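## Task

A label on the shelf edge under each cardboard box gives that box's lot number. Bring the box labelled 332 to the desk; if no box in this storeroom carries 332, bring the one labelled 777 instead. All other cardboard boxes must remain on their own shelves. The robot must not topple or finish leaning, or the task fails. The chosen box has to rest on the desk by itself at the end; it does not count if the robot is what keeps it there.

## Robot and tools

ROBOT. A simulated Hello Robot Stretch 3 with a single arm. It has a two-wheeled base (0.33 m long, 0.34 m wide), a mast with a lift, and a telescoping arm that sticks out to the robot's right side, ending in a wrist (yaw, pitch, roll) and a two-finger gripper. The base cannot slide sideways, so to move the gripper forward or back you drive the base. On-the-spot turns pivot about the point midway between the drive wheels, 0.05 m behind the front edge; with the arm retracted and wrist folded, a turn sweeps a 0.28 m radius, larger if the wrist is unfolded. Loose objects may occasionally get nudged by something external.

FRAMES. Base frame: origin on the floor between the drive wheels, x forward, y left, z up. hand_pose is reported in this frame, at the point where closed fingertips meet. Odometry frame is the base frame at scene start; heading runs -3.142 to 3.142, positive left.

TOOL execute_actions. Argument "actions": a list holding one action or nothing (empty just returns state and images). Optional "cameras": list from head_camera, nav_camera, wrist_camera, all; omitted, null or ["all"] gives all, [] gives none. An action may hold "base", "joints", and "contact_limits"; its motions start together.
- base: exactly one of {"translate_m": d}, an offset in metres along the current heading, forward positive, range -1 to 1; or {"rotate_rad": d}, an offset turn in radians, left (counter-clockwise seen from above) positive, range -3.2 to 3.2. Offsets count from the base position in the scene's most recent state report.
- joints: a single dict of absolute targets keyed by joint name: lift_m 0 to 1.1 (arm height on mast, m); arm_m 0 to 0.52 (extension, m); wrist_yaw_rad -1.345 to 4.42 (0 along the arm, positive swings toward the front, 3.0 folds over the base); wrist_pitch_rad -1.57 to 0.451 (0 level, negative tips fingers down); wrist_roll_rad -2.911 to 2.911 (0 fingers side by side, level); gripper_m -0.089 to 0.179 (larger is wider; real fingertip gap is smaller by about 0.007 nearly closed to 0.025 wide open, zero below 0.007); head_pan_rad -3.953 to 1.73 (0 ahead, positive left, -1.57 looks along the arm); head_tilt_rad -1.53 to 0.419 (0 level, negative down). Joints you omit may keep pushing to earlier targets.
- contact_limits: {"arm_m": n}, a motor effort percentage 1 to 100 at which arm motion halts with contact_stop (negative sense when retracting). Lower is gentler; too low halts immediately. The result line contact_limits shows the active, default and maximum values.
An unknown key or out-of-range number rejects the whole call. Each action is capped at 15 s. If a result reports a stop, later motion calls in the same reply are skipped.

TOOL wait: {"seconds": 0 to 10}; commands nothing, returns state and images.
TOOL zoom_image: {"camera": name, "region": [x0, y0, x1, y1]} in pixels of that camera's latest full image, origin top-left, at most 504 by 504.
TOOL finished_scene: {"scene": 1 or 2}; irreversible, reports success and gives the next task. Only call when the box is settled on the desk.

RESULTS. base_status and joint_status tell how each commanded motion ended: done (for the base, wheels turned fully even if slipping), off_target (stopped short, may still push), contact_stop, time_out, torque_fault (old target dropped). on_its_own covers uncommanded parts; "held at" is the held target, not the position. After a contact_stop the arm or lift goes slack until commanded again; a slack lift may sag under load or be pushed up by closing fingers on a surface. motor_effort is percent of maximum, positive toward higher joint values, bracket is the peak; readings carry offsets and noise. Wheel effort positive means pushing forward. base_tilt in degrees (forward, right positive). turned_by_wheels and turned_by_imu give turn since last result. lidar_m: 12 distances in metres in 30-degree sectors, first straight ahead then counter-clockwise (4th left, 7th behind, 10th right), '-' means nothing seen; scans a plane 0.17 m up, so sees table legs not tops, misses glass and sometimes thin legs; own parts may hide sectors 5, 6, 9, 10. wrist_depth_mm and head_depth_mm: 7x7 grids of median depth in mm (head image is sideways).

CAMERAS. head_camera and nav_camera ride on the head and move with pan/tilt; wrist_camera is on the gripper. Calibration intrinsics and extrinsics are supplied per camera, with small errors that grow for the wrist camera with arm pose.

GRIPPING. Command gripper_m below the object's width to grasp (lower squeezes harder; over-squeezing triggers a stall guard that weakens grip). Release by going at least 0.02 above the contact value. Neither the reading nor 'done' confirms a grasp; check images and effort.

SPEED. Base is fast (0.30 m/s, 1.9 rad/s) only when stowed: lift_m under 0.30, arm_m under 0.03, wrist_yaw_rad over 2.54; otherwise 0.10 m/s and 0.63 rad/s.

CAUTIONS. Fold or unfold the wrist only with lift_m between 0.32 and 0.95, pitch -0.4 and roll near 0; after folding the lift may go down to 0.25. With yaw below -0.4 keep pitch at -0.5 or lower. Pushing the arm into something solid with the gripper above roughly 0.45 m can tip the robot, more so with a raised contact limit or a repeated push. Don't drive while the gripper presses or hooks a fixed object, and avoid snagging furniture, especially reversing; if tilted, undo in small steps, withdraw the gripper, and lower lift_m to about 0.2. Wrist, head and base have no contact stop; prolonged strain can switch a wrist servo off for 10 s. Avoid drops, slips, slams, hard hits and knocking other boxes off shelves.

Each tool is called after "Emit:" as name([rows], argument=value, ...), one row to a line, values as JSON.

## Session

I'll start by looking at the current state and images.

Emit:
execute_actions(actions=[])

Scene clock: 0.00 s.
base_odometry: x=+0.000 y=+0.000 heading=+0.000 (m, m, rad; odometry frame)
turned_by_wheels: +0.000 (rad since the last result)
turned_by_imu: +0.000 (rad since the last result)
base_tilt: forward=-1.6 right=+0.3 (deg)
lidar_m: 1.78 0.98 1.18 1.46 2.99 1.13 0.73 0.67 0.68 0.84 1.77 1.79
head_depth_mm: 1887 2012 2010 2018 2020 1989 1948 / 1891 2213 2266 2267 2250 2226 2067 / 1906 2089 2109 2155 2181 2223 2053 / 1841 1928 1958 1980 1997 2046 1985 / 1755 1770 1799 1832 1846 1875 1854 / 1630 1663 1675 1694 1707 1711 1007 / 1532 1553 1566 1579 1597 1310 911
base_status: not commanded
joint_positions: lift_m=+0.488 arm_m=-0.002 wrist_yaw_rad=+2.909 wrist_pitch_rad=-0.379 wrist_roll_rad=+0.008 gripper_m=+0.037 head_pan_rad=+0.018 head_tilt_rad=+0.010
joint_status: not commanded
motor_effort: left_wheel=-1 right_wheel=+0 lift_m=+30 arm_m=+0 wrist_yaw_rad=+0 wrist_pitch_rad=+4 wrist_roll_rad=+0 gripper_m=+1 head_pan_rad=+0 head_tilt_rad=+2 (%)
hand_pose: x=+0.0316 y=+0.0796 z=+0.5095 quat_wxyz=(+0.213, +0.708, +0.051, +0.672) (m; base frame)
wrist_depth_mm: - - - - - - - / - - - - - - - / - - - - - - - / - - - - - - - / 916 - 960 917 916 939 939 / 778 - 731 773 799 782 779 / 679 695 693 671 698 706 707
pictures: head_camera (sideways: a quarter turn clockwise sets it upright), nav_camera (sideways: a quarter turn counterclockwise sets it upright), wrist_camera
Images, in order (width x height): head_camera 896x504, nav_camera 672x504, wrist_camera 644x364.

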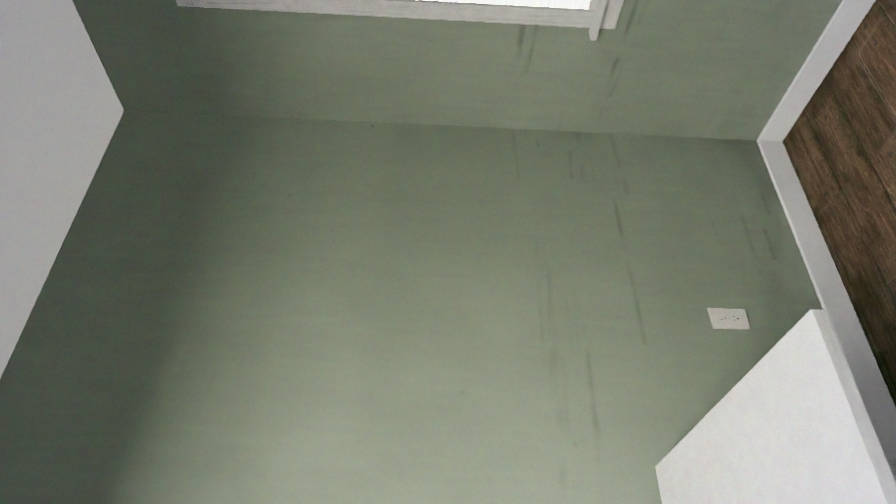

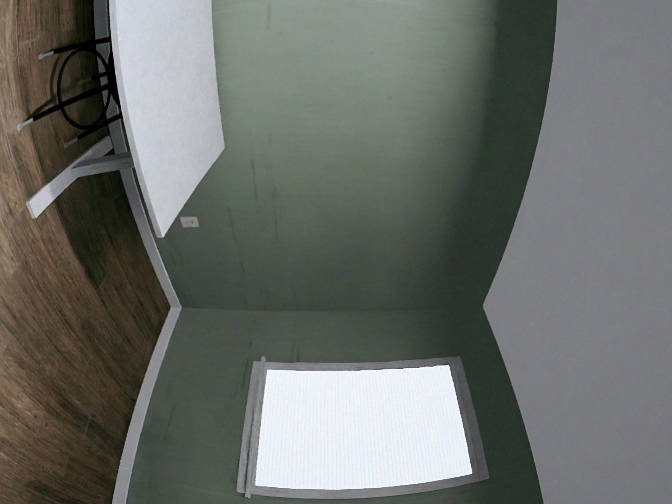

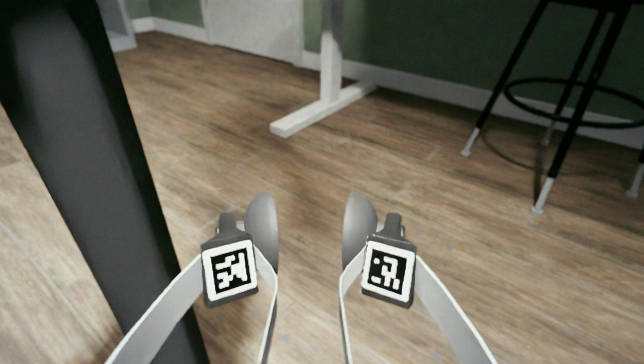

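Emit:
execute_actions([
  {"joints": {"head_pan_rad": 1.5, "head_tilt_rad": -0.3}},
], cameras=["head_camera", "nav_camera"])

Emit:
execute_actions([
  {"joints": {"head_pan_rad": -1.57, "head_tilt_rad": -0.3}},
], cameras=["head_camera", "nav_camera"])

Emit:
execute_actions([
  {"joints": {"head_pan_rad": -3.14, "head_tilt_rad": -0.3}},
], cameras=["head_camera", "nav_camera"])

Scene clock: 3.67 s.
base_odometry: x=+0.000 y=+0.000 heading=+0.000 (m, m, rad; odometry frame)
turned_by_wheels: +0.000 (rad since the last result)
turned_by_imu: +0.001 (rad since the last result)
base_tilt: forward=-1.6 right=+0.3 (deg)
lidar_m: 1.79 0.98 1.18 1.45 2.99 1.13 0.73 0.67 0.68 0.84 1.77 1.78
head_depth_mm: 1574 1644 1717 1721 1135 1784 1447 / 1734 1817 1888 1890 1198 1716 1434 / 1888 1979 2097 2175 2154 1752 1436 / 2124 2253 2399 2513 2357 1816 1433 / 2413 2574 2751 2977 2469 1814 1429 / 2794 2946 3151 3261 2443 1804 1423 / 2569 2668 2770 2955 2420 1803 1412
base_status: not commanded
joint_positions: lift_m=+0.488 arm_m=-0.002 wrist_yaw_rad=+2.909 wrist_pitch_rad=-0.379 wrist_roll_rad=+0.008 gripper_m=+0.037 head_pan_rad=+1.493 head_tilt_rad=-0.296
joint_status: all done
motor_effort: left_wheel=-1(1) right_wheel=+0(0) lift_m=+30(30) arm_m=+0(0) wrist_yaw_rad=-1(1) wrist_pitch_rad=+5(5) wrist_roll_rad=+0(0) gripper_m=+0(0) head_pan_rad=+5(58) head_tilt_rad=-2(22) (%)
hand_pose: x=+0.0316 y=+0.0796 z=+0.5095 quat_wxyz=(+0.213, +0.708, +0.051, +0.672) (m; base frame)
wrist_depth_mm: - - - - - - - / - - - - - - - / - - - - - - - / - - - - - - - / 935 - 940 905 942 925 950 / 788 - 745 786 797 805 787 / 670 682 671 678 659 702 698
pictures: head_camera (sideways: a quarter turn clockwise sets it upright), nav_camera (sideways: a quarter turn counterclockwise sets it upright)
camera_calibration (this result's frames):
head_camera: T_world_to_cam=[[0.0186565, -0.31803, -0.947897, 1.25672], [-0.99911, 0.0299337, -0.0297075, 0.0483172], [0.0378219, 0.947608, -0.317189, 0.37036], [0, 0, 0, 1]] pos_world=[0.0108205, 0.0472731, 1.31015]
nav_camera: T_world_to_cam=[[0.0162577, 0.272363, 0.962057, -1.20994], [0.995203, -0.0972405, 0.0107114, 0.0344334], [0.0964683, 0.957268, -0.272637, 0.312797], [0, 0, 0, 1]] pos_world=[-0.0447723, 0.0334607, 1.24895]
Images, in order (width x height): head_camera 896x504, nav_camera 672x504.

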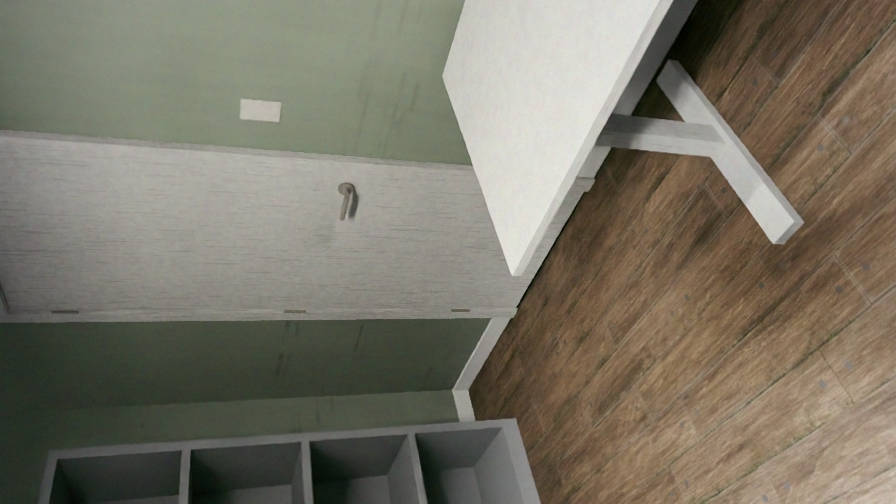

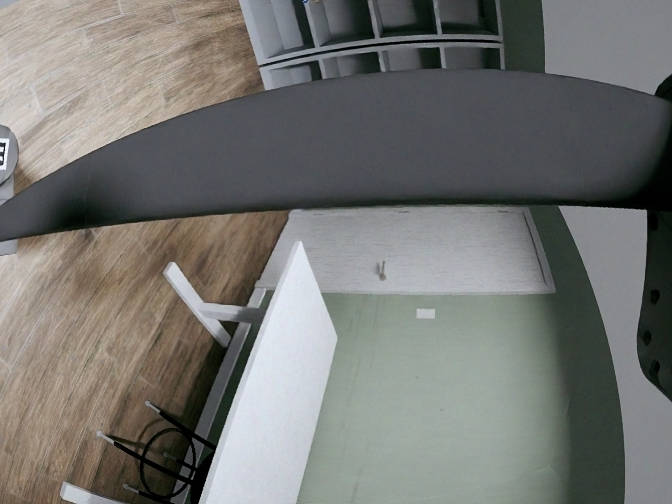

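Scene clock: 5.60 s.
base_odometry: x=+0.000 y=+0.000 heading=+0.000 (m, m, rad; odometry frame)
turned_by_wheels: +0.000 (rad since the last result)
turned_by_imu: +0.000 (rad since the last result)
base_tilt: forward=-1.6 right=+0.3 (deg)
lidar_m: 1.78 0.98 1.18 1.45 2.99 1.12 0.73 0.67 0.68 0.84 1.78 1.79
head_depth_mm: 673 701 733 765 799 839 878 / 747 779 821 862 904 953 1010 / 1928 2056 931 984 1040 1113 1179 / 1852 1968 2135 2279 2372 1828 1435 / 1724 1834 1978 2090 2240 1807 1432 / 1621 1721 1816 1947 2086 1809 1426 / 1529 1615 1704 1806 1937 1794 1414
base_status: not commanded
joint_positions: lift_m=+0.488 arm_m=-0.002 wrist_yaw_rad=+2.909 wrist_pitch_rad=-0.379 wrist_roll_rad=+0.008 gripper_m=+0.037 head_pan_rad=-1.563 head_tilt_rad=-0.296
joint_status: all done
motor_effort: left_wheel=-1(1) right_wheel=+0(0) lift_m=+30(30) arm_m=+0(0) wrist_yaw_rad=+0(1) wrist_pitch_rad=+5(5) wrist_roll_rad=+0(0) gripper_m=+1(1) head_pan_rad=-4(58) head_tilt_rad=-2(3) (%)
hand_pose: x=+0.0316 y=+0.0796 z=+0.5095 quat_wxyz=(+0.213, +0.708, +0.051, +0.672) (m; base frame)
wrist_depth_mm: - - - - - - - / - - - - - - - / - - - - - - - / - - - - - - - / 921 - 924 934 927 937 942 / 768 - 752 803 774 801 792 / 669 675 674 685 666 688 704
pictures: head_camera (sideways: a quarter turn clockwise sets it upright), nav_camera (sideways: a quarter turn counterclockwise sets it upright)
camera_calibration (this result's frames):
head_camera: T_world_to_cam=[[-0.0459225, 0.31545, -0.94783, 1.25703], [0.997986, 0.0560528, -0.0296974, 0.0361217], [0.0437605, -0.947285, -0.317389, 0.370585], [0, 0, 0, 1]] pos_world=[0.00545993, -0.0475056, 1.31014]
nav_camera: T_world_to_cam=[[0.00721256, -0.272956, 0.962, -1.20981], [-0.999878, 0.0113447, 0.0107155, 0.0465981], [-0.0138385, -0.96196, -0.27284, 0.313735], [0, 0, 0, 1]] pos_world=[0.0596599, -0.0289534, 1.24894]
Images, in order (width x height): head_camera 896x504, nav_camera 672x504.

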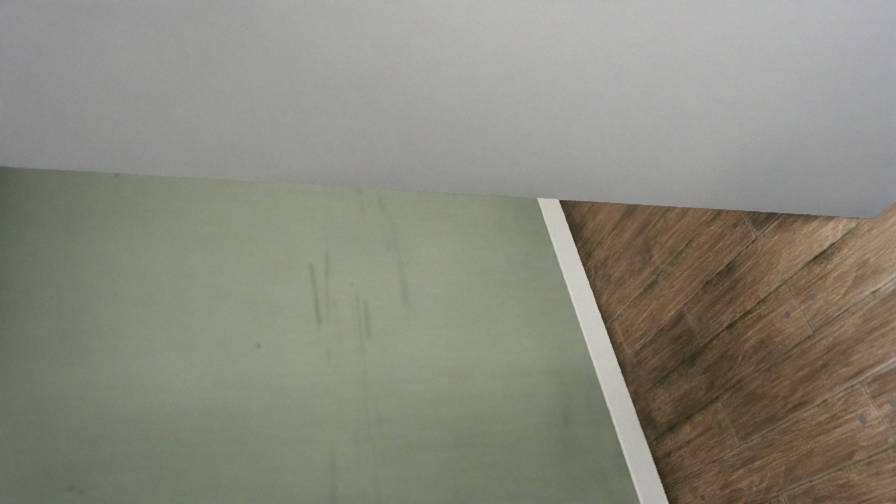

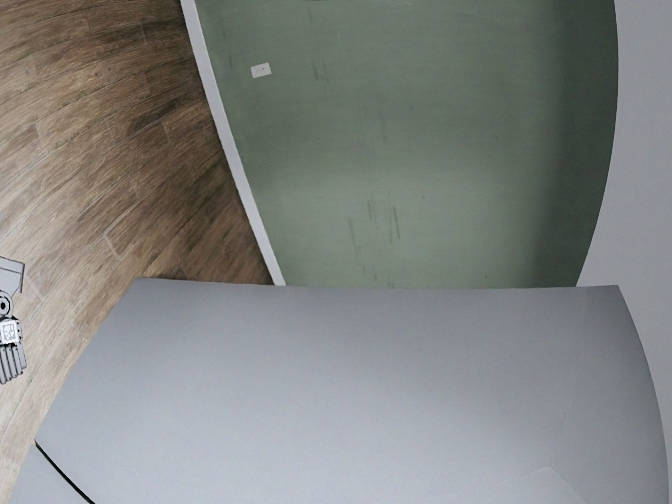

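Scene clock: 6.93 s.
base_odometry: x=+0.000 y=+0.000 heading=+0.000 (m, m, rad; odometry frame)
turned_by_wheels: +0.000 (rad since the last result)
turned_by_imu: +0.000 (rad since the last result)
base_tilt: forward=-1.6 right=+0.3 (deg)
lidar_m: 1.79 0.98 1.18 1.46 2.99 1.12 0.73 0.67 0.68 0.84 1.77 1.79
head_depth_mm: 874 952 1036 1155 1291 1470 1445 / 801 862 938 1028 1138 1276 1368 / 738 794 856 926 1014 1121 1253 / 686 731 784 847 916 1002 1103 / 639 680 725 779 835 907 992 / 598 632 673 718 768 829 893 / 562 592 630 673 724 772 825
base_status: not commanded
joint_positions: lift_m=+0.488 arm_m=-0.002 wrist_yaw_rad=+2.909 wrist_pitch_rad=-0.379 wrist_roll_rad=+0.008 gripper_m=+0.037 head_pan_rad=-3.133 head_tilt_rad=-0.296
joint_status: all done
motor_effort: left_wheel=-1(1) right_wheel=+0(0) lift_m=+30(30) arm_m=+0(0) wrist_yaw_rad=+0(0) wrist_pitch_rad=+5(4) wrist_roll_rad=+0(0) gripper_m=+1(0) head_pan_rad=-4(58) head_tilt_rad=-2(4) (%)
hand_pose: x=+0.0316 y=+0.0796 z=+0.5095 quat_wxyz=(+0.213, +0.708, +0.051, +0.672) (m; base frame)
wrist_depth_mm: - - - - - - - / - - - - - - - / - - - - - - - / - - - - - - - / 940 - 941 941 937 954 942 / 777 - 738 803 805 797 793 / 696 679 685 686 682 674 697
pictures: head_camera (sideways: a quarter turn clockwise sets it upright), nav_camera (sideways: a quarter turn counterclockwise sets it upright)
camera_calibration (this result's frames):
head_camera: T_world_to_cam=[[0.315437, 0.0461739, -0.947822, 1.25481], [0.0568484, -0.997941, -0.0296962, 0.0418611], [-0.947242, -0.0445149, -0.317413, 0.376661], [0, 0, 0, 1]] pos_world=[-0.0414063, 0.000602249, 1.31014]
nav_camera: T_world_to_cam=[[-0.272974, -0.00743016, 0.961993, -1.20809], [0.0105481, 0.999887, 0.010716, 0.0404338], [-0.961964, 0.0130724, -0.272864, 0.319549], [0, 0, 0, 1]] pos_world=[-0.0228094, -0.0535829, 1.24894]
Images, in order (width x height): head_camera 896x504, nav_camera 672x504.

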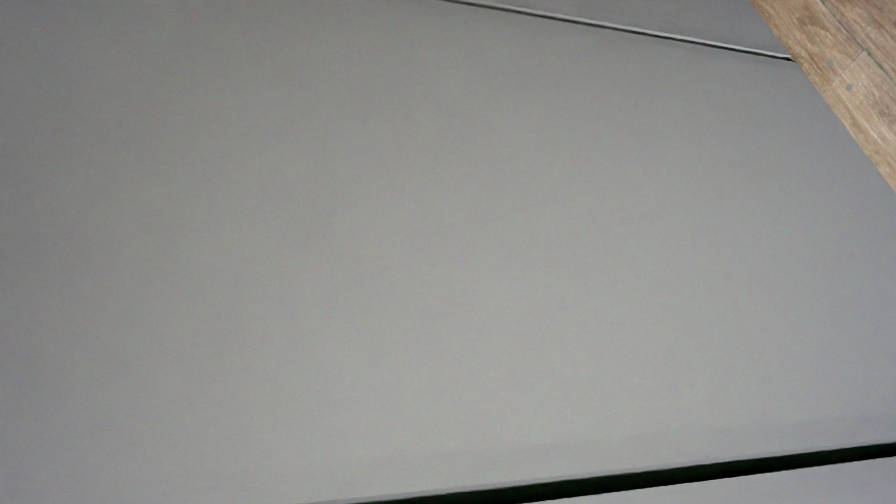

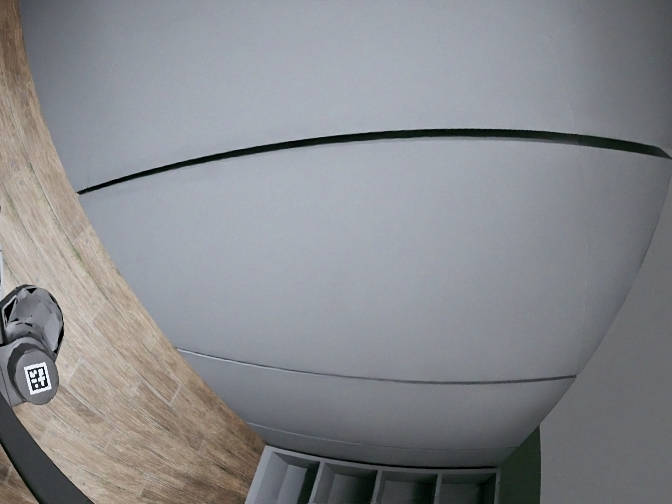

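Emit:
execute_actions([
  {"joints": {"head_pan_rad": -3.95, "head_tilt_rad": -0.2}},
], cameras=["head_camera", "nav_camera"])

Scene clock: 9.50 s.
base_odometry: x=+0.000 y=+0.000 heading=+0.000 (m, m, rad; odometry frame)
turned_by_wheels: +0.000 (rad since the last result)
turned_by_imu: +0.000 (rad since the last result)
base_tilt: forward=-1.5 right=+0.3 (deg)
lidar_m: 1.78 0.98 1.18 1.46 2.99 1.13 0.73 0.67 0.68 0.84 1.77 1.79
head_depth_mm: - - - - - - - / - - - - - - - / 2623 2734 2832 2993 2732 2048 1558 / 2621 2756 2913 3092 2745 2018 1543 / 2742 2394 2538 2682 2618 2004 1534 / 1802 1730 1801 1867 1945 1880 1523 / 1302 1338 1371 1415 1455 1511 1465
base_status: not commanded
joint_positions: lift_m=+0.488 arm_m=-0.002 wrist_yaw_rad=+2.909 wrist_pitch_rad=-0.379 wrist_roll_rad=+0.008 gripper_m=+0.037 head_pan_rad=-3.928 head_tilt_rad=-0.211
joint_status: head_pan_rad off_target (ended at -3.928, target -3.950); the others done
joint sent to its limit — the command would take head_pan_rad past its lower limit, so that joint was sent only as far as its limit.
motor_effort: left_wheel=-1(1) right_wheel=+0(0) lift_m=+30(30) arm_m=+0(0) wrist_yaw_rad=+0(1) wrist_pitch_rad=+4(5) wrist_roll_rad=+0(0) gripper_m=+1(1) head_pan_rad=-4(53) head_tilt_rad=+5(15) (%)
hand_pose: x=+0.0316 y=+0.0796 z=+0.5095 quat_wxyz=(+0.213, +0.708, +0.051, +0.672) (m; base frame)
wrist_depth_mm: - - - - - - - / - - - - - - - / - - - - - - - / - - - - - - - / 945 - 987 927 934 932 937 / 791 - 729 798 802 770 795 / 686 664 685 664 681 693 675
pictures: head_camera (sideways: a quarter turn clockwise sets it upright), nav_camera (sideways: a quarter turn counterclockwise sets it upright)
camera_calibration (this result's frames):
head_camera: T_world_to_cam=[[0.196155, -0.135167, -0.971212, 1.2861], [-0.674743, -0.737284, -0.0336669, 0.0514968], [-0.711509, 0.661923, -0.235825, 0.269035], [0, 0, 0, 1]] pos_world=[-0.0261069, 0.0337256, 1.31425]
nav_camera: T_world_to_cam=[[-0.138021, 0.131223, 0.981698, -1.23468], [0.722003, 0.691831, 0.00903265, 0.0382843], [-0.677984, 0.710035, -0.190231, 0.210263], [0, 0, 0, 1]] pos_world=[-0.0554982, -0.0137619, 1.25173]
Images, in order (width x height): head_camera 896x504, nav_camera 672x504.

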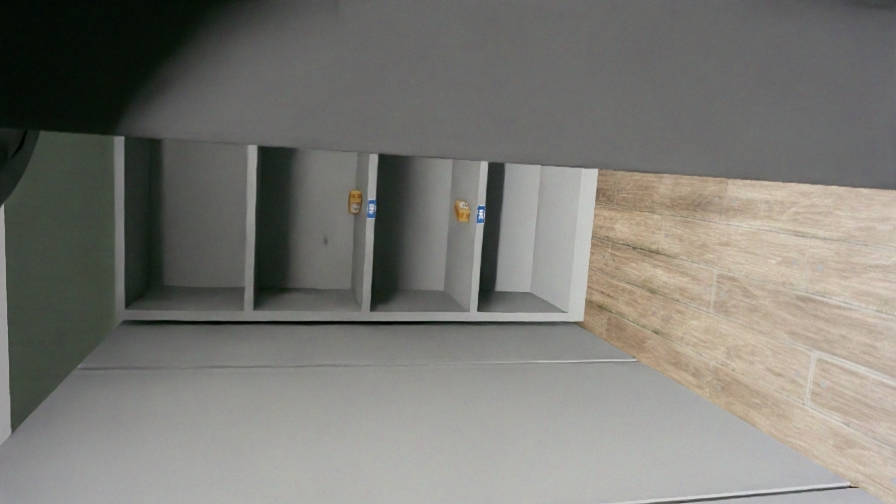

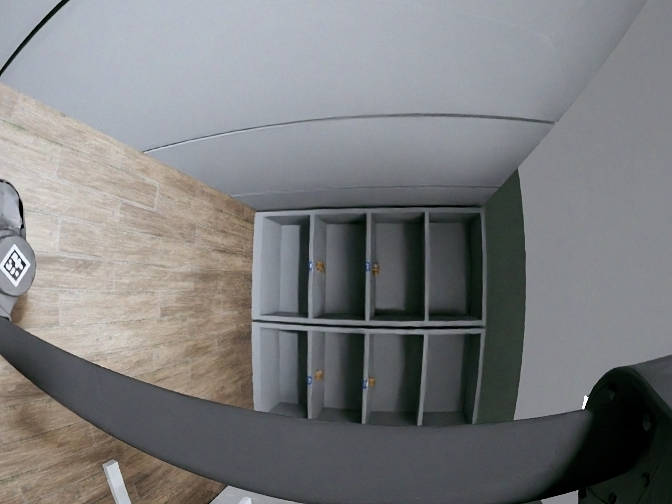

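Emit:
zoom_image(camera="head_camera", region=[320, 160, 520, 260])

Emit:
zoom_image(camera="nav_camera", region=[280, 340, 400, 420])

Region (320, 160, 520, 260) of head_camera's 896x504 image, scaled by 2.520, with more detail than that image has.

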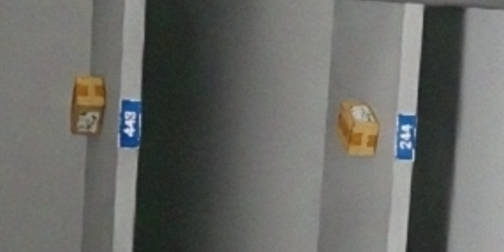

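Region (280, 340, 400, 420) of nav_camera's 672x504 image, scaled by 4.200, with more detail than that image has.

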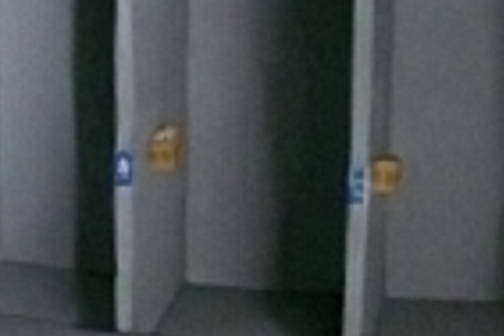

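Emit:
execute_actions([
  {"base": {"rotate_rad": -1.2}, "joints": {"head_pan_rad": -3.05, "head_tilt_rad": -0.2, "lift_m": 0.27}},
], cameras=["head_camera", "nav_camera"])

Scene clock: 24.73 s.
base_odometry: x=+0.000 y=+0.000 heading=-1.200 (m, m, rad; odometry frame)
turned_by_wheels: -1.200 (rad since the last result)
turned_by_imu: -1.209 (rad since the last result)
base_tilt: forward=-1.6 right=+0.3 (deg)
lidar_m: 1.77 1.77 1.94 0.98 0.98 1.43 2.55 1.46 0.80 0.67 0.67 0.76
head_depth_mm: 2826 2960 3056 3079 2830 2061 1570 / 2779 2722 2977 3115 2925 2033 1551 / 2752 2870 2976 3126 2852 2039 1542 / 2695 2776 2896 3069 2797 2026 1541 / 2610 2548 2719 2896 2712 1992 1539 / 2584 2662 2787 2973 2702 2003 1536 / 2512 2659 2767 2890 2676 1981 1526
base_status: done
joint_positions: lift_m=+0.270 arm_m=-0.002 wrist_yaw_rad=+2.909 wrist_pitch_rad=-0.380 wrist_roll_rad=+0.008 gripper_m=+0.037 head_pan_rad=-3.057 head_tilt_rad=-0.210
joint_status: all done
motor_effort: left_wheel=+2(10) right_wheel=-3(12) lift_m=+21(26) arm_m=+0(0) wrist_yaw_rad=+0(0) wrist_pitch_rad=+5(5) wrist_roll_rad=+0(0) gripper_m=+1(0) head_pan_rad=+5(57) head_tilt_rad=+4(5) (%)
hand_pose: x=+0.0316 y=+0.0794 z=+0.2916 quat_wxyz=(+0.214, +0.708, +0.051, +0.671) (m; base frame)
wrist_depth_mm: - - - - - - - / - - - - - - - / - 915 902 941 960 959 939 / 708 724 741 735 724 739 735 / 596 - 626 598 607 609 601 / 505 - - 512 508 521 522 / - - - 440 439 435 448
pictures: head_camera (sideways: a quarter turn clockwise sets it upright), nav_camera (sideways: a quarter turn counterclockwise sets it upright)
camera_calibration (this result's frames):
head_camera: T_world_to_cam=[[0.2291, 0.0629676, -0.971364, 1.2861], [0.129506, -0.991006, -0.0336964, 0.0466292], [-0.96475, -0.118078, -0.235194, 0.269758], [0, 0, 0, 1]] pos_world=[-0.0404341, -0.00292016, 1.31429]
nav_camera: T_world_to_cam=[[-0.188638, -0.021032, 0.981821, -1.23453], [-0.064314, 0.997889, 0.0090195, 0.043098], [-0.979938, -0.0614434, -0.189593, 0.211274], [0, 0, 0, 1]] pos_world=[-0.0230723, -0.0559903, 1.25176]
Images, in order (width x height): head_camera 896x504, nav_camera 672x504.

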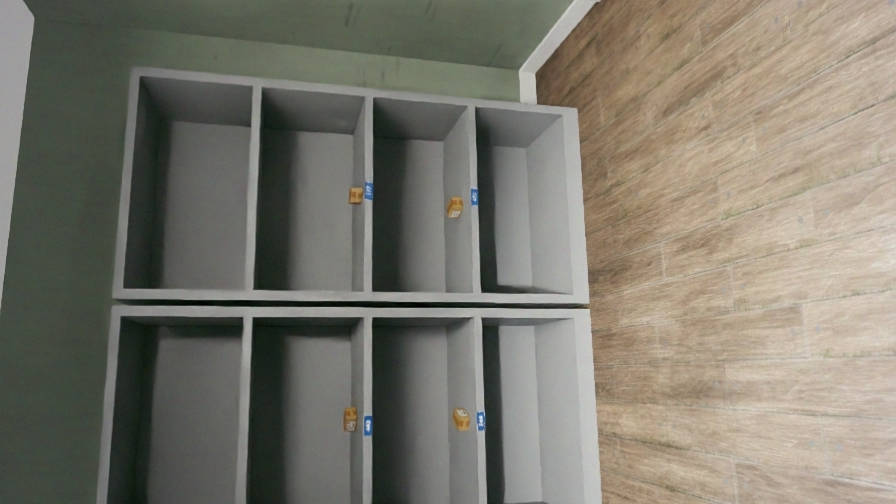

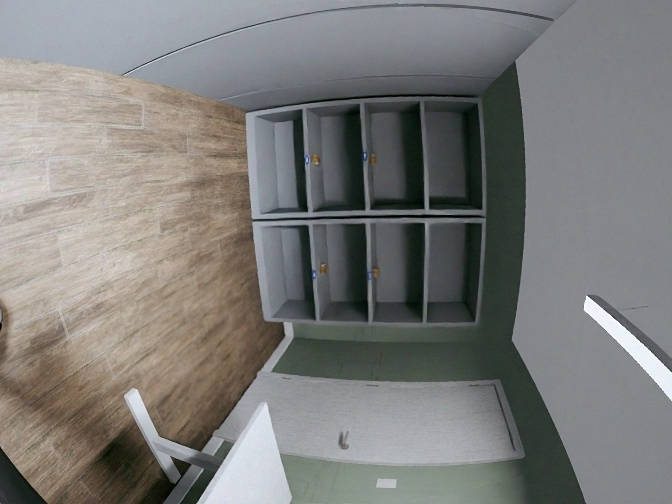

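Emit:
zoom_image(camera="head_camera", region=[330, 160, 500, 240])

Emit:
zoom_image(camera="head_camera", region=[330, 385, 500, 465])

Region (330, 160, 500, 240) of head_camera's 896x504 image, scaled by 2.965, with more detail than that image has; it fills the top 237 rows of this view, and the rest is white.

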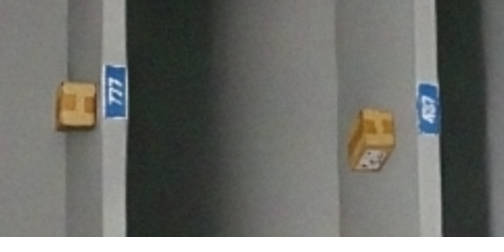

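Region (330, 385, 500, 465) of head_camera's 896x504 image, scaled by 2.965, with more detail than that image has; it fills the top 237 rows of this view, and the rest is white.

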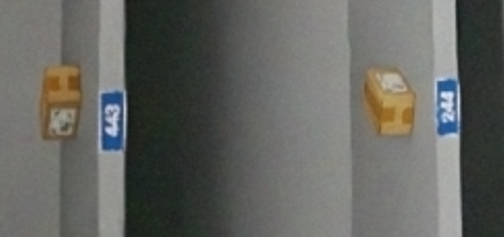

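Emit:
execute_actions([
  {"base": {"translate_m": 1.0}, "joints": {"head_pan_rad": -0.9, "head_tilt_rad": -0.4}},
], cameras=["head_camera", "nav_camera"])

Scene clock: 34.10 s.
base_odometry: x=+0.363 y=-0.932 heading=-1.200 (m, m, rad; odometry frame)
turned_by_wheels: +0.000 (rad since the last result)
turned_by_imu: -0.006 (rad since the last result)
base_tilt: forward=-1.6 right=+0.3 (deg)
lidar_m: 0.82 0.81 0.92 1.50 1.59 1.57 3.56 0.80 0.44 0.42 1.80 0.98
head_depth_mm: 1480 1580 1706 1837 1979 1646 1335 / 1525 1648 1776 1937 2047 1651 1339 / 1590 1726 1863 2029 2127 1646 1328 / 1642 1792 1939 2125 2146 1638 1331 / 1447 1565 1667 1827 1895 1630 1328 / 1209 1281 1375 1457 1561 1573 1318 / 1040 1097 1154 1225 1285 1375 1319
base_status: done
joint_positions: lift_m=+0.270 arm_m=-0.002 wrist_yaw_rad=+2.909 wrist_pitch_rad=-0.381 wrist_roll_rad=+0.008 gripper_m=+0.037 head_pan_rad=-0.907 head_tilt_rad=-0.395
joint_status: all done
motor_effort: left_wheel=+2(13) right_wheel=-4(9) lift_m=+22(22) arm_m=+0(0) wrist_yaw_rad=+0(0) wrist_pitch_rad=+5(5) wrist_roll_rad=+0(0) gripper_m=+1(1) head_pan_rad=+6(59) head_tilt_rad=-3(16) (%)
hand_pose: x=+0.0316 y=+0.0794 z=+0.2915 quat_wxyz=(+0.214, +0.708, +0.052, +0.671) (m; base frame)
wrist_depth_mm: - - - - - 826 666 / - - - - - 872 698 / - 941 904 962 959 865 723 / 683 746 719 732 736 743 704 / 591 - 608 593 592 611 604 / 500 - - 519 508 503 519 / - - - 453 434 445 443
pictures: head_camera (sideways: a quarter turn clockwise sets it upright), nav_camera (sideways: a quarter turn counterclockwise sets it upright)
camera_calibration (this result's frames):
head_camera: T_world_to_cam=[[-0.285356, 0.294503, -0.912052, 1.21179], [0.755259, 0.654956, -0.0248137, 0.0312408], [0.590047, -0.695917, -0.409322, 0.486892], [0, 0, 0, 1]] pos_world=[0.0349083, -0.0385012, 1.30529]
nav_camera: T_world_to_cam=[[0.229755, -0.285682, 0.930375, -1.16988], [-0.798798, -0.601468, 0.0125744, 0.0429528], [0.555999, -0.746071, -0.366393, 0.432012], [0, 0, 0, 1]] pos_world=[0.0628973, 0.0139334, 1.24617]
Images, in order (width x height): head_camera 896x504, nav_camera 672x504.

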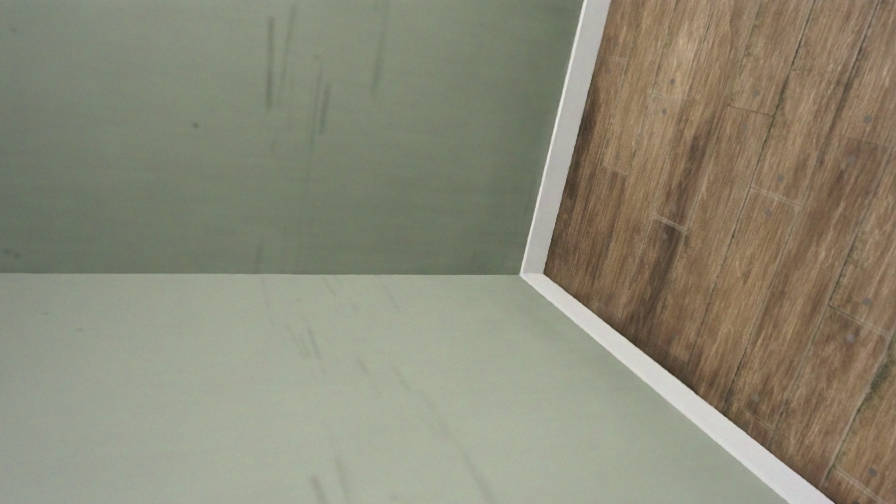

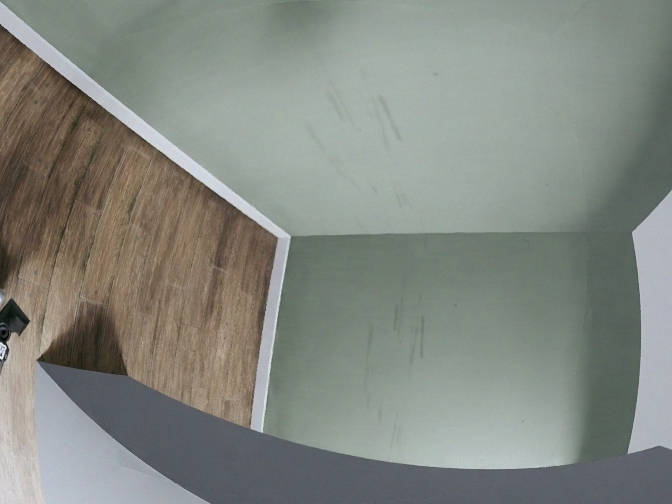

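Emit:
execute_actions([
  {"base": {"rotate_rad": -0.91}, "joints": {"head_pan_rad": -0.6, "head_tilt_rad": -0.6}},
], cameras=["nav_camera"])

Scene clock: 45.50 s.
base_odometry: x=+0.363 y=-0.932 heading=-2.110 (m, m, rad; odometry frame)
turned_by_wheels: -0.910 (rad since the last result)
turned_by_imu: -0.915 (rad since the last result)
base_tilt: forward=-1.5 right=+0.3 (deg)
lidar_m: 1.43 0.90 0.81 0.82 0.99 1.92 1.59 2.32 3.56 0.64 0.42 0.50
head_depth_mm: 329 351 389 448 539 678 915 / 406 430 456 485 545 642 854 / 529 570 617 669 731 812 930 / 1545 1719 1884 2015 1612 1341 1191 / 1535 1714 1939 2092 1708 1392 1185 / 1490 1660 1884 2088 1707 1395 1191 / 1465 1615 1821 2007 1702 1398 1188
base_status: done
joint_positions: lift_m=+0.270 arm_m=-0.002 wrist_yaw_rad=+2.909 wrist_pitch_rad=-0.381 wrist_roll_rad=+0.008 gripper_m=+0.037 head_pan_rad=-0.607 head_tilt_rad=-0.592
joint_status: all done
motor_effort: left_wheel=+2(12) right_wheel=-4(13) lift_m=+21(22) arm_m=+0(0) wrist_yaw_rad=-1(0) wrist_pitch_rad=+5(5) wrist_roll_rad=+0(0) gripper_m=-1(0) head_pan_rad=+4(35) head_tilt_rad=-3(19) (%)
hand_pose: x=+0.0316 y=+0.0794 z=+0.2915 quat_wxyz=(+0.214, +0.708, +0.052, +0.671) (m; base frame)
wrist_depth_mm: - 852 824 811 787 768 745 / - 942 907 876 845 830 809 / - 930 936 918 879 878 884 / 699 741 722 728 719 740 732 / 581 - 614 592 602 596 608 / 506 - - 522 513 510 514 / - - - 453 439 443 446
pictures: nav_camera (sideways: a quarter turn counterclockwise sets it upright)
camera_calibration (this result's frames):
nav_camera: T_world_to_cam=[[0.448045, -0.305065, 0.840352, -1.05378], [-0.582949, -0.812353, 0.0159058, 0.0373028], [0.67781, -0.497009, -0.541808, 0.659523], [0, 0, 0, 1]] pos_world=[0.0468542, 0.0366204, 1.24229]
Images, in order (width x height): nav_camera 672x504.

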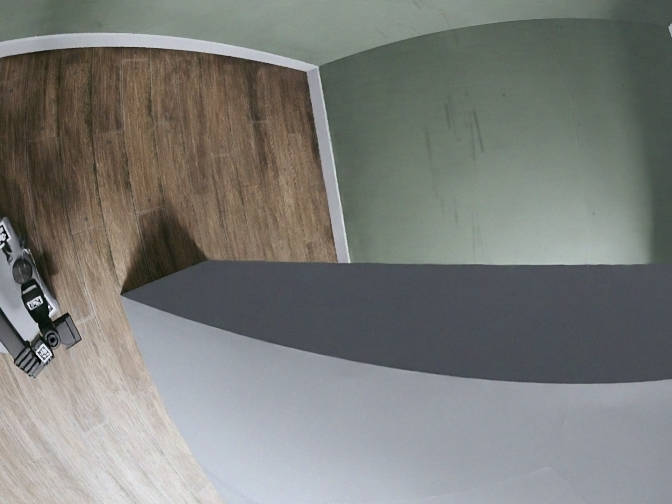

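Emit:
execute_actions([
  {"base": {"translate_m": 1.0}, "joints": {"head_pan_rad": -1.85, "head_tilt_rad": -0.3}},
], cameras=["head_camera", "nav_camera"])

Scene clock: 54.87 s.
base_odometry: x=-0.151 y=-1.790 heading=-2.110 (m, m, rad; odometry frame)
turned_by_wheels: +0.000 (rad since the last result)
turned_by_imu: -0.006 (rad since the last result)
base_tilt: forward=-1.6 right=+0.3 (deg)
lidar_m: 0.85 0.53 0.48 0.48 0.58 1.11 2.56 0.61 0.57 1.58 0.99 0.89
head_depth_mm: 703 1230 519 533 570 612 671 / 1216 1281 1354 1104 1385 1041 713 / 3677 3889 - 3275 2296 1734 1409 / 3730 3954 - 3797 2434 1790 1422 / 3701 3914 - 3583 2410 1790 1406 / 2509 2642 2709 2806 2388 1776 1405 / 1905 1950 2014 2091 2102 1756 1400
base_status: done
joint_positions: lift_m=+0.270 arm_m=-0.002 wrist_yaw_rad=+2.909 wrist_pitch_rad=-0.381 wrist_roll_rad=+0.008 gripper_m=+0.037 head_pan_rad=-1.843 head_tilt_rad=-0.310
joint_status: all done
motor_effort: left_wheel=+2(13) right_wheel=-4(8) lift_m=+21(22) arm_m=+0(0) wrist_yaw_rad=-1(0) wrist_pitch_rad=+5(5) wrist_roll_rad=+0(0) gripper_m=+1(0) head_pan_rad=-3(56) head_tilt_rad=+5(22) (%)
hand_pose: x=+0.0316 y=+0.0794 z=+0.2915 quat_wxyz=(+0.214, +0.708, +0.052, +0.671) (m; base frame)
wrist_depth_mm: - 502 504 484 472 464 452 / - 554 544 527 512 504 486 / - 598 590 566 555 547 534 / 676 645 633 620 597 588 583 / 595 - 619 603 597 604 601 / 500 - - 516 507 506 509 / - - - 452 434 443 444
pictures: head_camera (sideways: a quarter turn clockwise sets it upright), nav_camera (sideways: a quarter turn counterclockwise sets it upright)
camera_calibration (this result's frames):
head_camera: T_world_to_cam=[[0.0465174, 0.328093, -0.943499, 1.25081], [0.974676, -0.221727, -0.029049, 0.0354192], [-0.21873, -0.918255, -0.330099, 0.388727], [0, 0, 0, 1]] pos_world=[-0.00768053, -0.0455788, 1.30949]
nav_camera: T_world_to_cam=[[-0.0720189, -0.276738, 0.958243, -1.20442], [-0.95779, 0.287259, 0.0109749, 0.0460037], [-0.278301, -0.917005, -0.285745, 0.332143], [0, 0, 0, 1]] pos_world=[0.0497568, -0.0419471, 1.24853]
Images, in order (width x height): head_camera 896x504, nav_camera 672x504.

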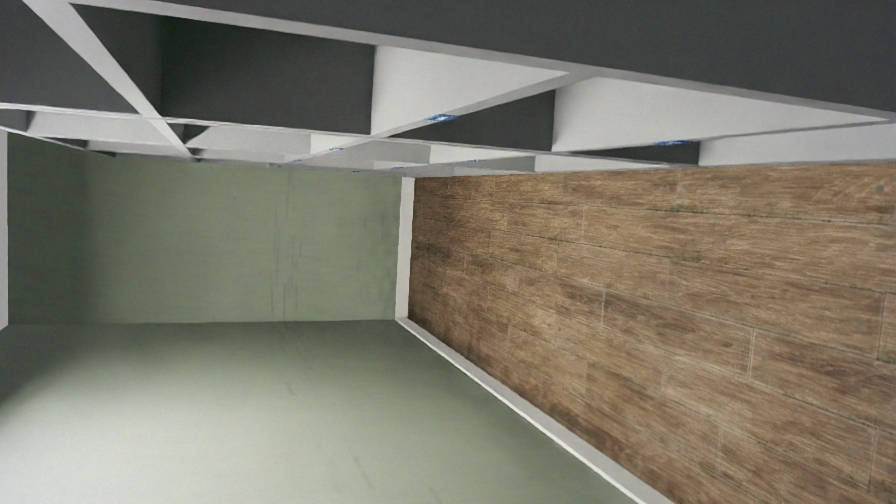

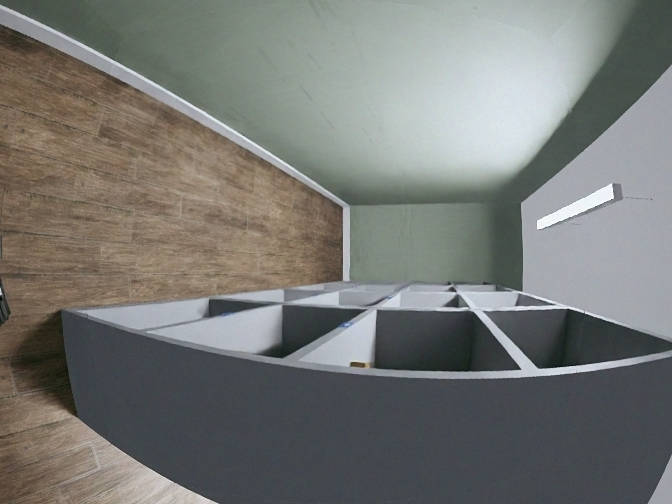

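Emit:
execute_actions([
  {"base": {"rotate_rad": -1.43}, "joints": {"head_pan_rad": -0.6, "head_tilt_rad": -0.5}},
], cameras=["nav_camera"])

Emit:
execute_actions([
  {"base": {"translate_m": 1.0}, "joints": {"head_pan_rad": -1.95, "head_tilt_rad": -0.6}},
], cameras=["head_camera", "nav_camera"])

Scene clock: 61.70 s.
base_odometry: x=-0.151 y=-1.790 heading=+2.744 (m, m, rad; odometry frame)
turned_by_wheels: -1.430 (rad since the last result)
turned_by_imu: -1.437 (rad since the last result)
base_tilt: forward=-1.6 right=+0.3 (deg)
lidar_m: 1.32 0.94 0.89 0.71 0.50 0.48 0.49 0.64 1.57 2.56 0.58 0.57
head_depth_mm: 438 485 539 609 701 820 991 / 435 480 534 602 688 804 970 / 1157 1267 558 619 691 813 953 / 1210 1317 1493 1571 1710 1463 1238 / 3544 3898 3871 2533 1869 1509 1250 / 3587 3901 3757 2527 1867 1494 1241 / 3454 3724 3358 2516 1867 1504 1240
base_status: done
joint_positions: lift_m=+0.270 arm_m=-0.002 wrist_yaw_rad=+2.909 wrist_pitch_rad=-0.381 wrist_roll_rad=+0.008 gripper_m=+0.037 head_pan_rad=-0.607 head_tilt_rad=-0.494
joint_status: all done
motor_effort: left_wheel=+2(13) right_wheel=-3(11) lift_m=+22(21) arm_m=+0(0) wrist_yaw_rad=+0(1) wrist_pitch_rad=+5(5) wrist_roll_rad=+0(0) gripper_m=+0(1) head_pan_rad=+5(58) head_tilt_rad=-3(16) (%)
hand_pose: x=+0.0316 y=+0.0794 z=+0.2915 quat_wxyz=(+0.214, +0.708, +0.052, +0.671) (m; base frame)
wrist_depth_mm: - 679 930 885 837 792 786 / - 734 - 955 914 853 818 / - 782 931 960 949 878 852 / 514 733 716 712 732 732 745 / 531 - 626 587 612 610 608 / 508 - - 514 510 518 514 / - - - 450 448 439 444
pictures: nav_camera (sideways: a quarter turn counterclockwise sets it upright)
camera_calibration (this result's frames):
nav_camera: T_world_to_cam=[[0.377884, -0.256386, 0.889646, -1.11764], [-0.584245, -0.811451, 0.0143118, 0.0393839], [0.718235, -0.525179, -0.456426, 0.548183], [0, 0, 0, 1]] pos_world=[0.0516228, 0.0333066, 1.24394]
Images, in order (width x height): nav_camera 672x504.

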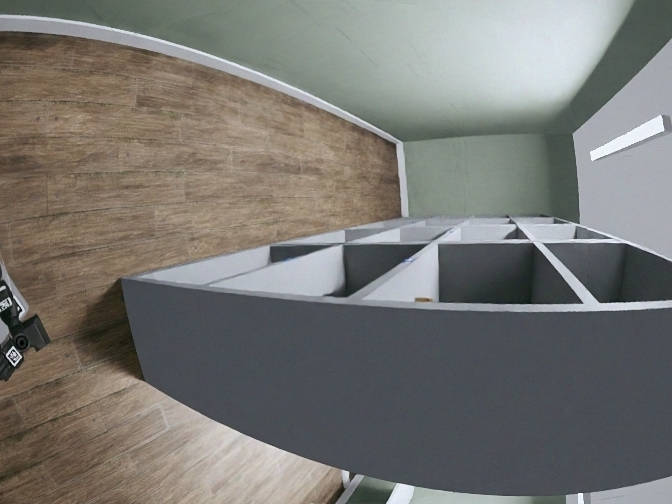

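Scene clock: 66.70 s.
base_odometry: x=-1.072 y=-1.403 heading=+2.744 (m, m, rad; odometry frame)
turned_by_wheels: +0.000 (rad since the last result)
turned_by_imu: -0.006 (rad since the last result)
base_tilt: forward=-1.5 right=+0.3 (deg)
lidar_m: 0.65 0.46 0.43 0.44 0.58 1.37 1.41 0.66 1.00 0.80 0.79 2.16
head_depth_mm: 822 905 709 1145 1004 966 1140 / 834 915 706 1180 1005 1260 1165 / 845 929 707 1184 1002 1259 1163 / 857 939 702 1197 992 1289 1165 / 867 952 704 1218 999 1282 1190 / 882 958 702 1226 1003 1320 1184 / 892 968 701 1165 1002 1253 1181
base_status: done
joint_positions: lift_m=+0.270 arm_m=-0.002 wrist_yaw_rad=+2.909 wrist_pitch_rad=-0.381 wrist_roll_rad=+0.008 gripper_m=+0.037 head_pan_rad=-1.943 head_tilt_rad=-0.593
joint_status: all done
motor_effort: left_wheel=+2(14) right_wheel=-3(8) lift_m=+22(21) arm_m=+0(0) wrist_yaw_rad=+0(0) wrist_pitch_rad=+5(5) wrist_roll_rad=+0(0) gripper_m=+0(1) head_pan_rad=-5(58) head_tilt_rad=-3(11) (%)
hand_pose: x=+0.0316 y=+0.0794 z=+0.2915 quat_wxyz=(+0.214, +0.708, +0.052, +0.671) (m; base frame)
wrist_depth_mm: - 504 476 450 426 410 386 / - 559 515 486 451 442 415 / - 609 568 531 496 474 446 / 699 641 614 566 546 514 491 / 599 - 619 585 567 546 511 / 504 - - 514 513 509 505 / - - - 447 443 449 437
pictures: head_camera (sideways: a quarter turn clockwise sets it upright), nav_camera (sideways: a quarter turn counterclockwise sets it upright)
camera_calibration (this result's frames):
head_camera: T_world_to_cam=[[0.170067, 0.555109, -0.814206, 1.08141], [0.94994, -0.312103, -0.014367, 0.0164477], [-0.262091, -0.771003, -0.580398, 0.714685], [0, 0, 0, 1]] pos_world=[-0.012223, -0.04414, 1.29552]
nav_camera: T_world_to_cam=[[-0.192431, -0.506881, 0.840263, -1.04976], [-0.925743, 0.377818, 0.0159083, 0.0393905], [-0.32553, -0.774807, -0.541945, 0.665823], [0, 0, 0, 1]] pos_world=[0.0512053, -0.0311003, 1.24228]
Images, in order (width x height): head_camera 896x504, nav_camera 672x504.

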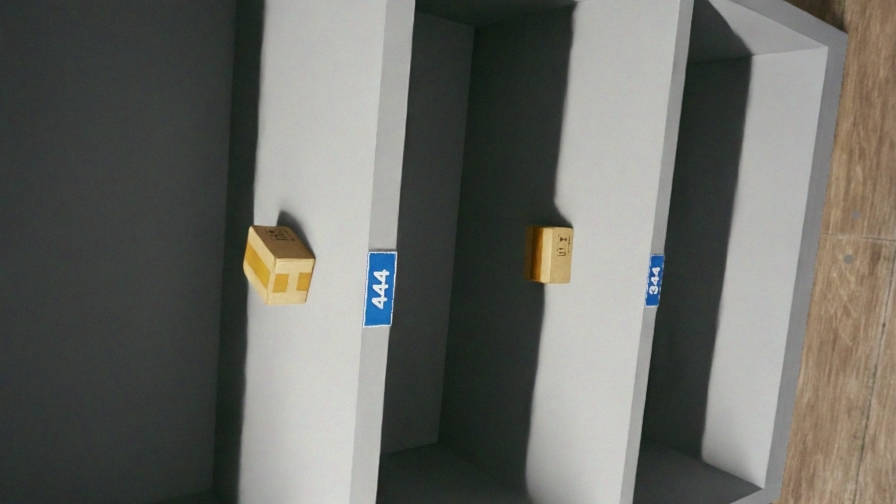

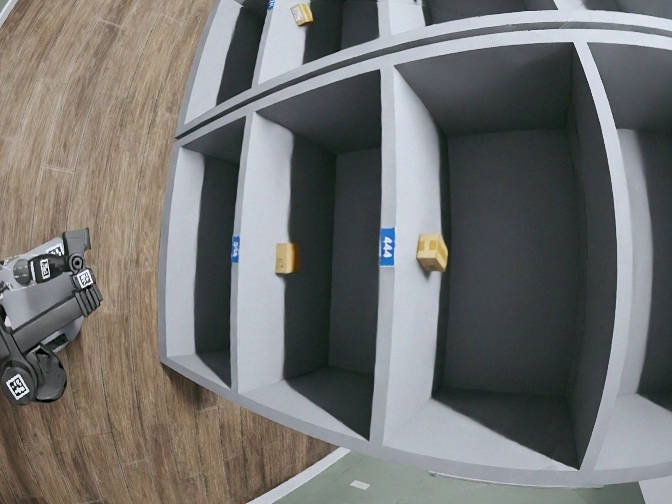

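Emit:
execute_actions([
  {"base": {"rotate_rad": -0.46}, "joints": {"head_pan_rad": -0.42, "head_tilt_rad": -0.3}},
], cameras=["head_camera", "nav_camera"])

Scene clock: 71.73 s.
base_odometry: x=-1.072 y=-1.403 heading=+2.284 (m, m, rad; odometry frame)
turned_by_wheels: -0.460 (rad since the last result)
turned_by_imu: -0.462 (rad since the last result)
base_tilt: forward=-1.6 right=+0.3 (deg)
lidar_m: 1.64 0.61 0.45 0.43 0.45 0.62 1.37 1.43 0.66 1.04 0.79 0.83
head_depth_mm: 1322 1357 1421 868 853 890 946 / 1435 1554 1618 1219 1455 1157 1301 / 1390 1487 1571 1721 1507 1634 1375 / 1371 1449 1538 1676 1812 1758 1417 / 2139 2255 2420 2586 2398 1784 1408 / 2892 3065 3259 3423 2399 1779 1410 / 2759 2973 3186 3335 2389 1757 1404
base_status: done
joint_positions: lift_m=+0.270 arm_m=-0.002 wrist_yaw_rad=+2.909 wrist_pitch_rad=-0.381 wrist_roll_rad=+0.008 gripper_m=+0.037 head_pan_rad=-0.427 head_tilt_rad=-0.310
joint_status: all done
motor_effort: left_wheel=+2(11) right_wheel=-3(12) lift_m=+21(21) arm_m=+0(0) wrist_yaw_rad=+1(1) wrist_pitch_rad=+6(5) wrist_roll_rad=+0(0) gripper_m=+1(0) head_pan_rad=+6(58) head_tilt_rad=+5(21) (%)
hand_pose: x=+0.0316 y=+0.0794 z=+0.2915 quat_wxyz=(+0.214, +0.708, +0.052, +0.671) (m; base frame)
wrist_depth_mm: - 408 432 462 480 520 558 / - 449 469 500 535 576 613 / - 479 507 543 588 636 707 / 484 530 544 592 632 666 716 / 507 - 567 592 605 608 603 / 499 - - 513 519 498 508 / - - - 453 442 447 444
pictures: head_camera (sideways: a quarter turn clockwise sets it upright), nav_camera (sideways: a quarter turn counterclockwise sets it upright)
camera_calibration (this result's frames):
head_camera: T_world_to_cam=[[-0.316976, 0.0966311, -0.943498, 1.25303], [0.369594, 0.928739, -0.0290488, 0.03911], [0.873457, -0.357919, -0.330102, 0.382069], [0, 0, 0, 1]] pos_world=[0.0490037, -0.0206544, 1.30949]
nav_camera: T_world_to_cam=[[0.262299, -0.113895, 0.958242, -1.20646], [-0.431733, -0.901935, 0.010975, 0.0427947], [0.863022, -0.416583, -0.285749, 0.325186], [0, 0, 0, 1]] pos_world=[0.0542859, 0.0366549, 1.24853]
Images, in order (width x height): head_camera 896x504, nav_camera 672x504.

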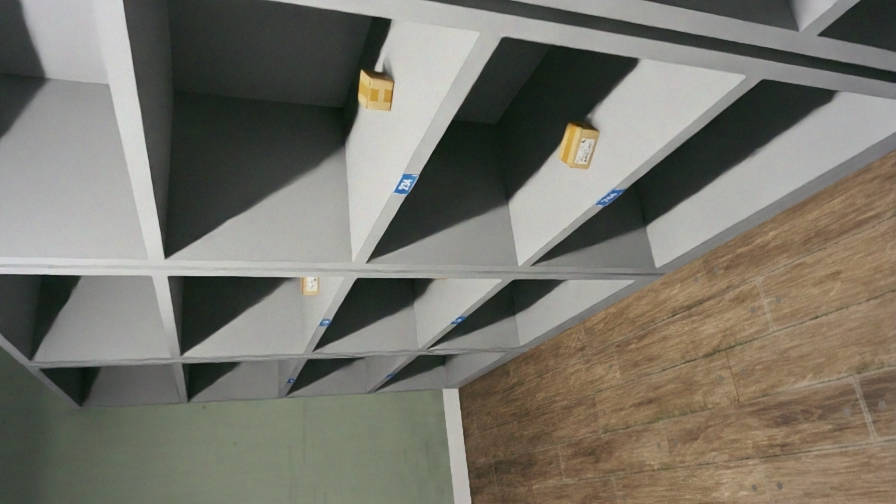

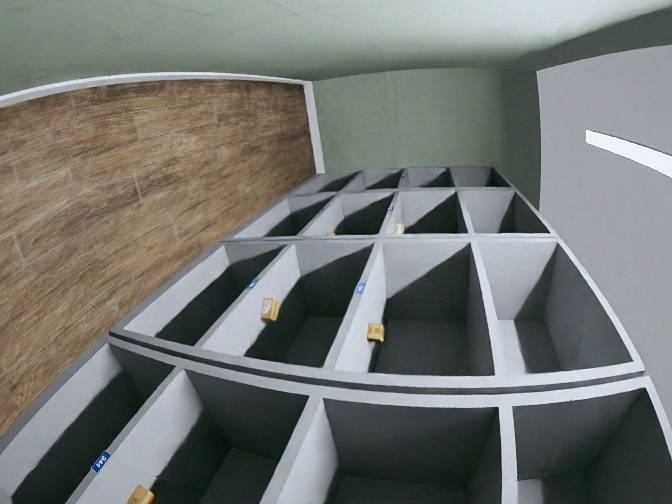

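Emit:
zoom_image(camera="head_camera", region=[380, 160, 640, 220])

Emit:
zoom_image(camera="head_camera", region=[290, 300, 480, 340])

Region (380, 160, 640, 220) of head_camera's 896x504 image, scaled by 1.938, with more detail than that image has; it fills the top 116 rows of this view, and the rest is white.

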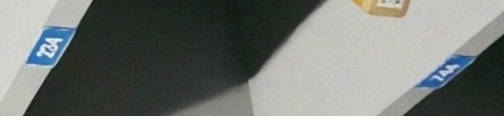

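Region (290, 300, 480, 340) of head_camera's 896x504 image, scaled by 2.653, with more detail than that image has; it fills the top 106 rows of this view, and the rest is white.

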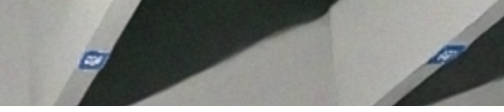

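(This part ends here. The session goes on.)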